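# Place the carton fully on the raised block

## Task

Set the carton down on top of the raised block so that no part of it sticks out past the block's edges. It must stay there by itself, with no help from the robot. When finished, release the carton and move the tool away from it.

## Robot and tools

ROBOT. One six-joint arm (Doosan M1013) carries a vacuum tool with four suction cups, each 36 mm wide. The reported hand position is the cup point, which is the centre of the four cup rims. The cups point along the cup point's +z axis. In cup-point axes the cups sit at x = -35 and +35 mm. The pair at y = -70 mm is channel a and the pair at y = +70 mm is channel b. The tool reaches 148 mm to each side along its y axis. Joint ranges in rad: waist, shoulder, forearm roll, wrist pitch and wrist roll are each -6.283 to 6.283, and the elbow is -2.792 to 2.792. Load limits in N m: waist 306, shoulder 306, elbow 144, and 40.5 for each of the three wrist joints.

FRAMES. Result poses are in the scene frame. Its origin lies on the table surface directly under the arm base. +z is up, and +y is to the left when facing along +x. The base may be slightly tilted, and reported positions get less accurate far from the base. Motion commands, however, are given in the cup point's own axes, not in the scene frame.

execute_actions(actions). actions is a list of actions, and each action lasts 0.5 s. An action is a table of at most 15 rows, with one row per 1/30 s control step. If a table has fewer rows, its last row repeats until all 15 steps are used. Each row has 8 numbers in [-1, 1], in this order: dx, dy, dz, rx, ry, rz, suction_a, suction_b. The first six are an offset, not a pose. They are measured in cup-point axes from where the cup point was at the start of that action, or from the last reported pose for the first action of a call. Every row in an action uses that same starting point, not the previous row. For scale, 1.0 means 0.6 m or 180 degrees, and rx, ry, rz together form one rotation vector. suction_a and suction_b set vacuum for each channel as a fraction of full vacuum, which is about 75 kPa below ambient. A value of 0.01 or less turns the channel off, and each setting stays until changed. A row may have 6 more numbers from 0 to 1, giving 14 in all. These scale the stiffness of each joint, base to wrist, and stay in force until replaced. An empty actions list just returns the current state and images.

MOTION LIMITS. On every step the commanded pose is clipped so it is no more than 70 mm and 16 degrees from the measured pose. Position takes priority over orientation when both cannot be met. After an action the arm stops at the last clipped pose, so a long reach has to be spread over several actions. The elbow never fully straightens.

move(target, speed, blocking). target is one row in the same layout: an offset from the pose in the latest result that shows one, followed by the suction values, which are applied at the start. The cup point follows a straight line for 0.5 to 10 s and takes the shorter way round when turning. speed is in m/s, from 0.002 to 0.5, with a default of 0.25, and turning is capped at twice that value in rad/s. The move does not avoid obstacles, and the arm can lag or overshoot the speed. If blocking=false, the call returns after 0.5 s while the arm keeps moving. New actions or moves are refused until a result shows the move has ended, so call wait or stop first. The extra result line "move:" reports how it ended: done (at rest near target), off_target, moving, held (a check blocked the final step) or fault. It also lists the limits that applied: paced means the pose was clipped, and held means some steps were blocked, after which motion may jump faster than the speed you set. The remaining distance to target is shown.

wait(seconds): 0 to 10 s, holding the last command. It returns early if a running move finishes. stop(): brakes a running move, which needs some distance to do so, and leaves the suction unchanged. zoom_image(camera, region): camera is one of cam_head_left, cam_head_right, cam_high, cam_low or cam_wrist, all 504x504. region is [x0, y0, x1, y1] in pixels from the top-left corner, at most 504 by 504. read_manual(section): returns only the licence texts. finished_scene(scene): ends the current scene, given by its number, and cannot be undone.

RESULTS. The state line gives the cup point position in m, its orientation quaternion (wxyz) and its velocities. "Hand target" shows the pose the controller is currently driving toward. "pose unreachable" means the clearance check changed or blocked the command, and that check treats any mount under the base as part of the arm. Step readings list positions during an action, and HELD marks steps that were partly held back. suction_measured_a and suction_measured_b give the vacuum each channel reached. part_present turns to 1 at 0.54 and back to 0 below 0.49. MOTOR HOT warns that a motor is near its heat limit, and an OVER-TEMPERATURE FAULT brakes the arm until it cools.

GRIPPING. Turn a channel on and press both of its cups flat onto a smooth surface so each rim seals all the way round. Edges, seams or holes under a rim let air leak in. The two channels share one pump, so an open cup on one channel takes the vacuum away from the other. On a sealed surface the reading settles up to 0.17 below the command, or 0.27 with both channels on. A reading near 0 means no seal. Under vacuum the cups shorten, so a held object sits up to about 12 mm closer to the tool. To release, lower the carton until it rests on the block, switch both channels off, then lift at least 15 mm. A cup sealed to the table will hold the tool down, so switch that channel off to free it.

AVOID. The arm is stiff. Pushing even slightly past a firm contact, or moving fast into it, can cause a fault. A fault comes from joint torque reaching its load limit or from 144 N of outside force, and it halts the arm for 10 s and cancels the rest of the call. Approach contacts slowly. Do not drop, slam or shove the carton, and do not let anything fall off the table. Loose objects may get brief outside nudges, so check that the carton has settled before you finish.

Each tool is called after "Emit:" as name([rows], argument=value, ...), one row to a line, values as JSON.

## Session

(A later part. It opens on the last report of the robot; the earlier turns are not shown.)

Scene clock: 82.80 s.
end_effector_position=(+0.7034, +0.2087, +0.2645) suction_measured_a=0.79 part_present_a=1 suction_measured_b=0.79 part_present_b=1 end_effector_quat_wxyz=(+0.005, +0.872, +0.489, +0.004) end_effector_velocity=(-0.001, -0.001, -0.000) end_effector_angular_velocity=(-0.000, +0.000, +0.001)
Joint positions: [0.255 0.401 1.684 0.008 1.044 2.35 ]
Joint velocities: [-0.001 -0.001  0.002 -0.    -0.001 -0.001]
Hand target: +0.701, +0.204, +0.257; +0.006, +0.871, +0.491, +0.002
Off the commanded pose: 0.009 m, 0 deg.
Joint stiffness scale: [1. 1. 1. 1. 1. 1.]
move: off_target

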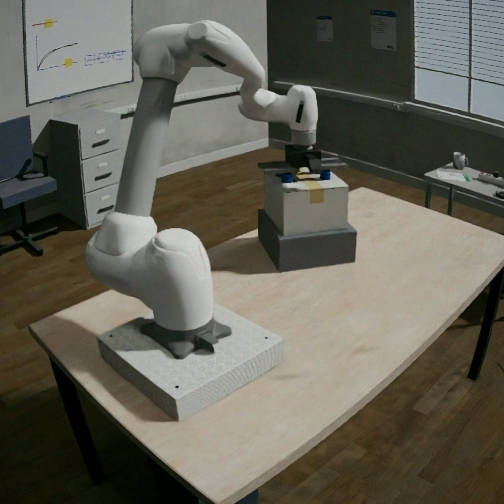

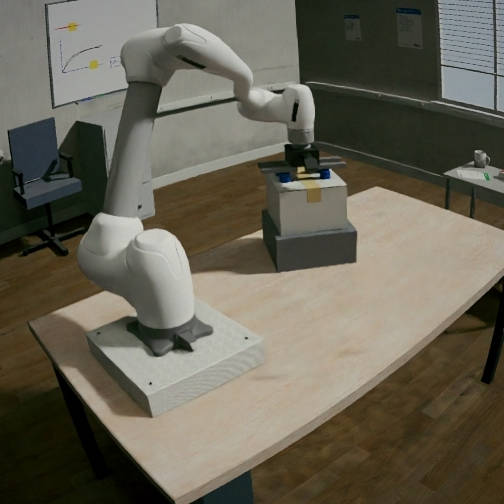

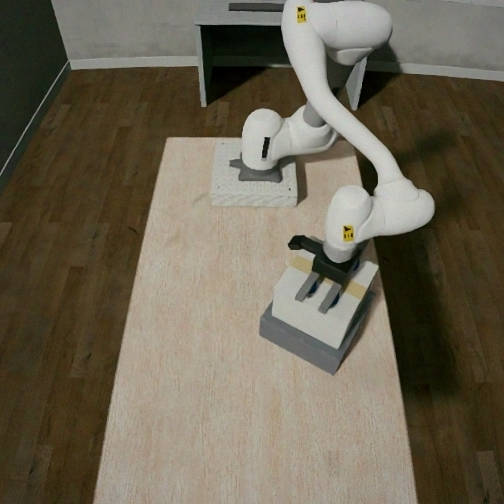

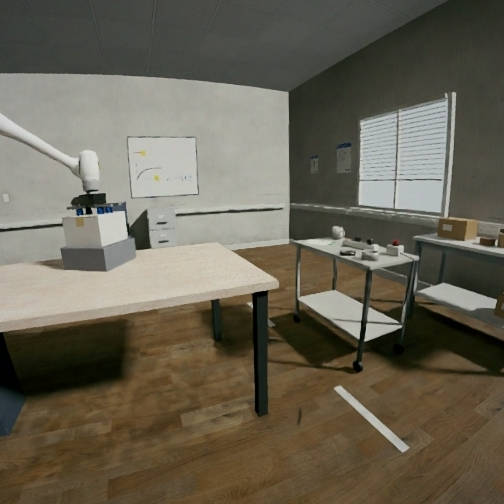

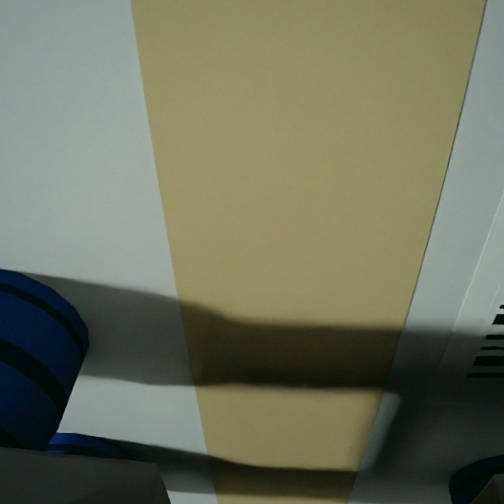

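It has landed with margins on all sides. Release and lift.

Emit:
execute_actions([
  [[0,0,0,0,0,0,0,0]],
  [[0,0,0,0,0,0,0,0]],
])

Emit:
move(target=[0, 0, -0.25, 0, 0, 0, 0, 0], speed=0.15)

Scene clock: 86.43 s.
end_effector_position=(+0.7060, +0.2093, +0.2683) suction_measured_a=0.01 part_present_a=0 suction_measured_b=0.01 part_present_b=0 end_effector_quat_wxyz=(+0.006, +0.872, +0.489, +0.008) end_effector_velocity=(+0.000, +0.001, -0.000) end_effector_angular_velocity=(+0.001, -0.000, -0.000)
Joint positions: [0.255 0.399 1.678 0.008 1.044 2.35 ]
Joint velocities: [ 0.001  0.001  0.     0.001 -0.001  0.001]
Hand target: +0.705, +0.209, +0.267; +0.006, +0.872, +0.489, +0.007
Off the commanded pose: 0.001 m, 0 deg.
Joint stiffness scale: [1. 1. 1. 1. 1. 1.]
Step readings (end_effector_position; steps 1 to 15: 1st action; 16 to 30: 2nd action):
0: (+0.7034, +0.2087, +0.2645)
1: (+0.7036, +0.2087, +0.2648)
2: (+0.7042, +0.2089, +0.2654)
4: (+0.7052, +0.2091, +0.2669)
8: (+0.7054, +0.2092, +0.2672)
15: (+0.7054, +0.2092, +0.2672)
16: (+0.7054, +0.2092, +0.2673)
17: (+0.7057, +0.2093, +0.2677)
19: (+0.7060, +0.2093, +0.2683)
23: (+0.7060, +0.2093, +0.2683)
30: end_effector_position above

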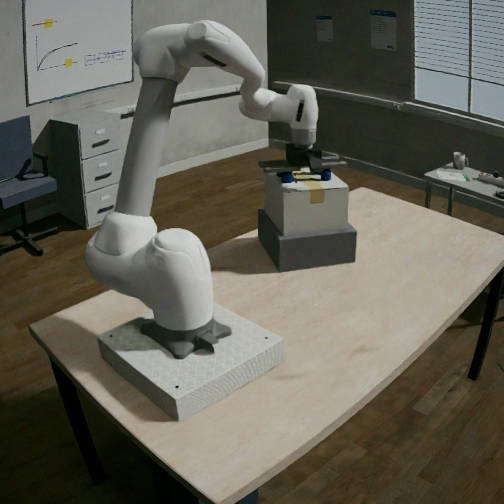

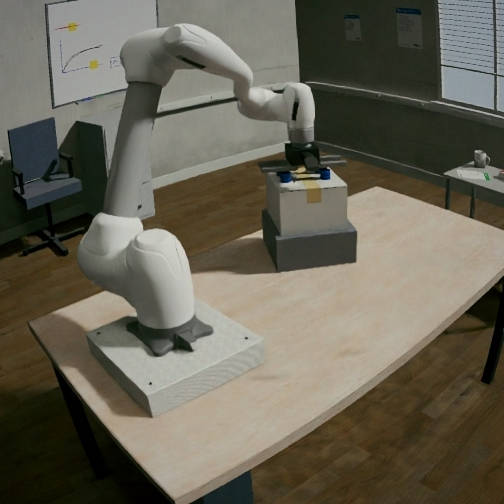

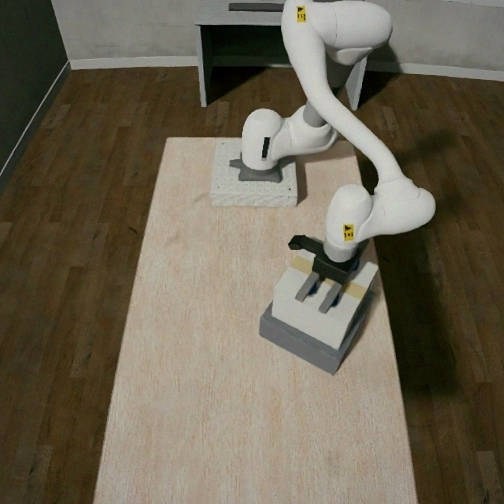

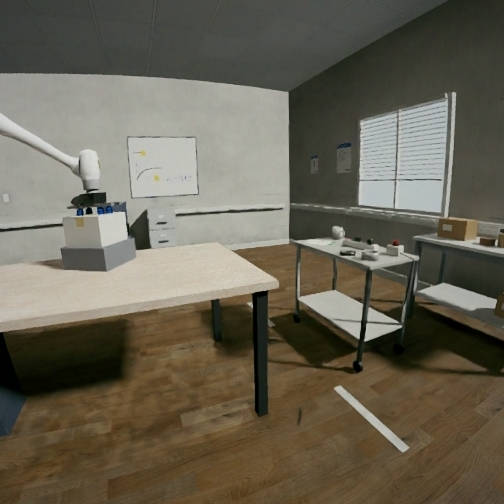

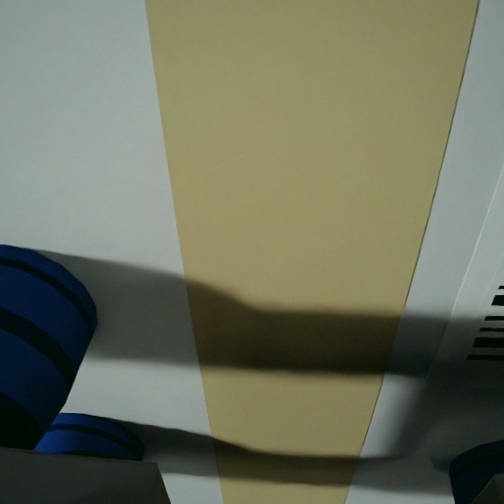

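Scene clock: 87.87 s.
end_effector_position=(+0.7039, +0.2111, +0.4141) suction_measured_a=0.01 part_present_a=0 suction_measured_b=0.01 part_present_b=0 end_effector_quat_wxyz=(+0.005, +0.872, +0.490, +0.008) end_effector_velocity=(-0.000, -0.001, +0.001) end_effector_angular_velocity=(-0.003, +0.003, -0.001)
Joint positions: [0.255 0.307 1.526 0.008 1.288 2.35 ]
Joint velocities: [-0.001  0.    -0.002 -0.002  0.005  0.001]
Hand target: +0.703, +0.210, +0.418; +0.006, +0.872, +0.489, +0.008
Off the commanded pose: 0.005 m, 0 deg.
Joint stiffness scale: [1. 1. 1. 1. 1. 1.]
move: off_target

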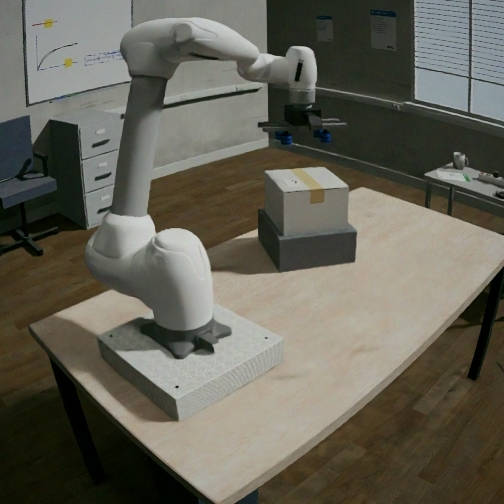

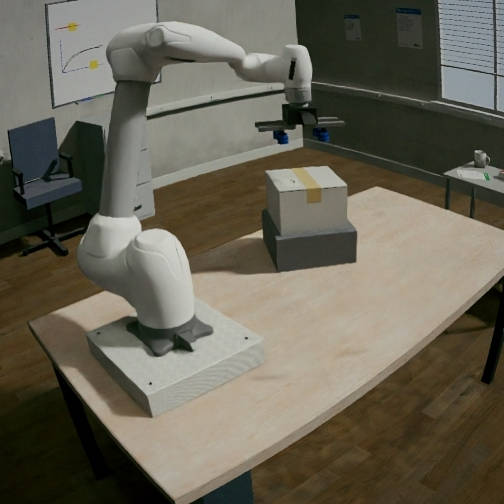

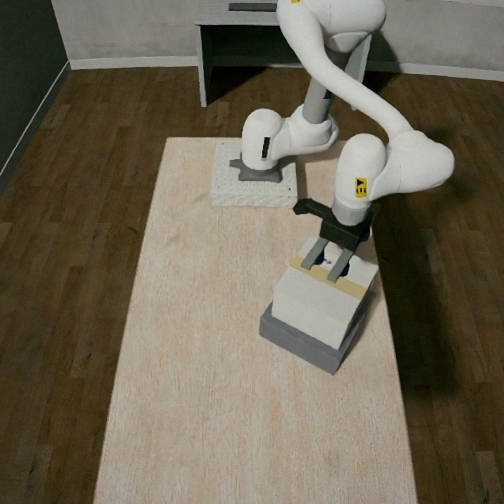

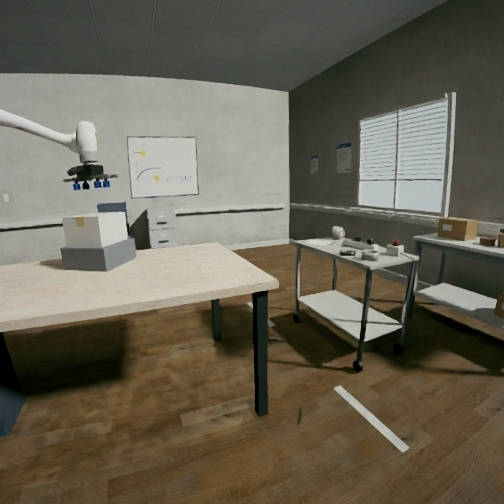

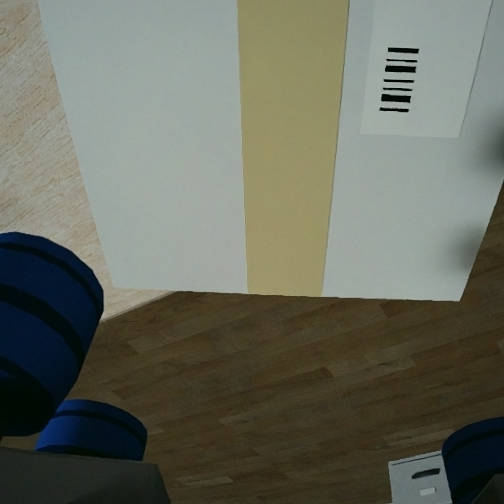

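Emit:
finished_scene(scene=1)

The scene is finished: the task was done.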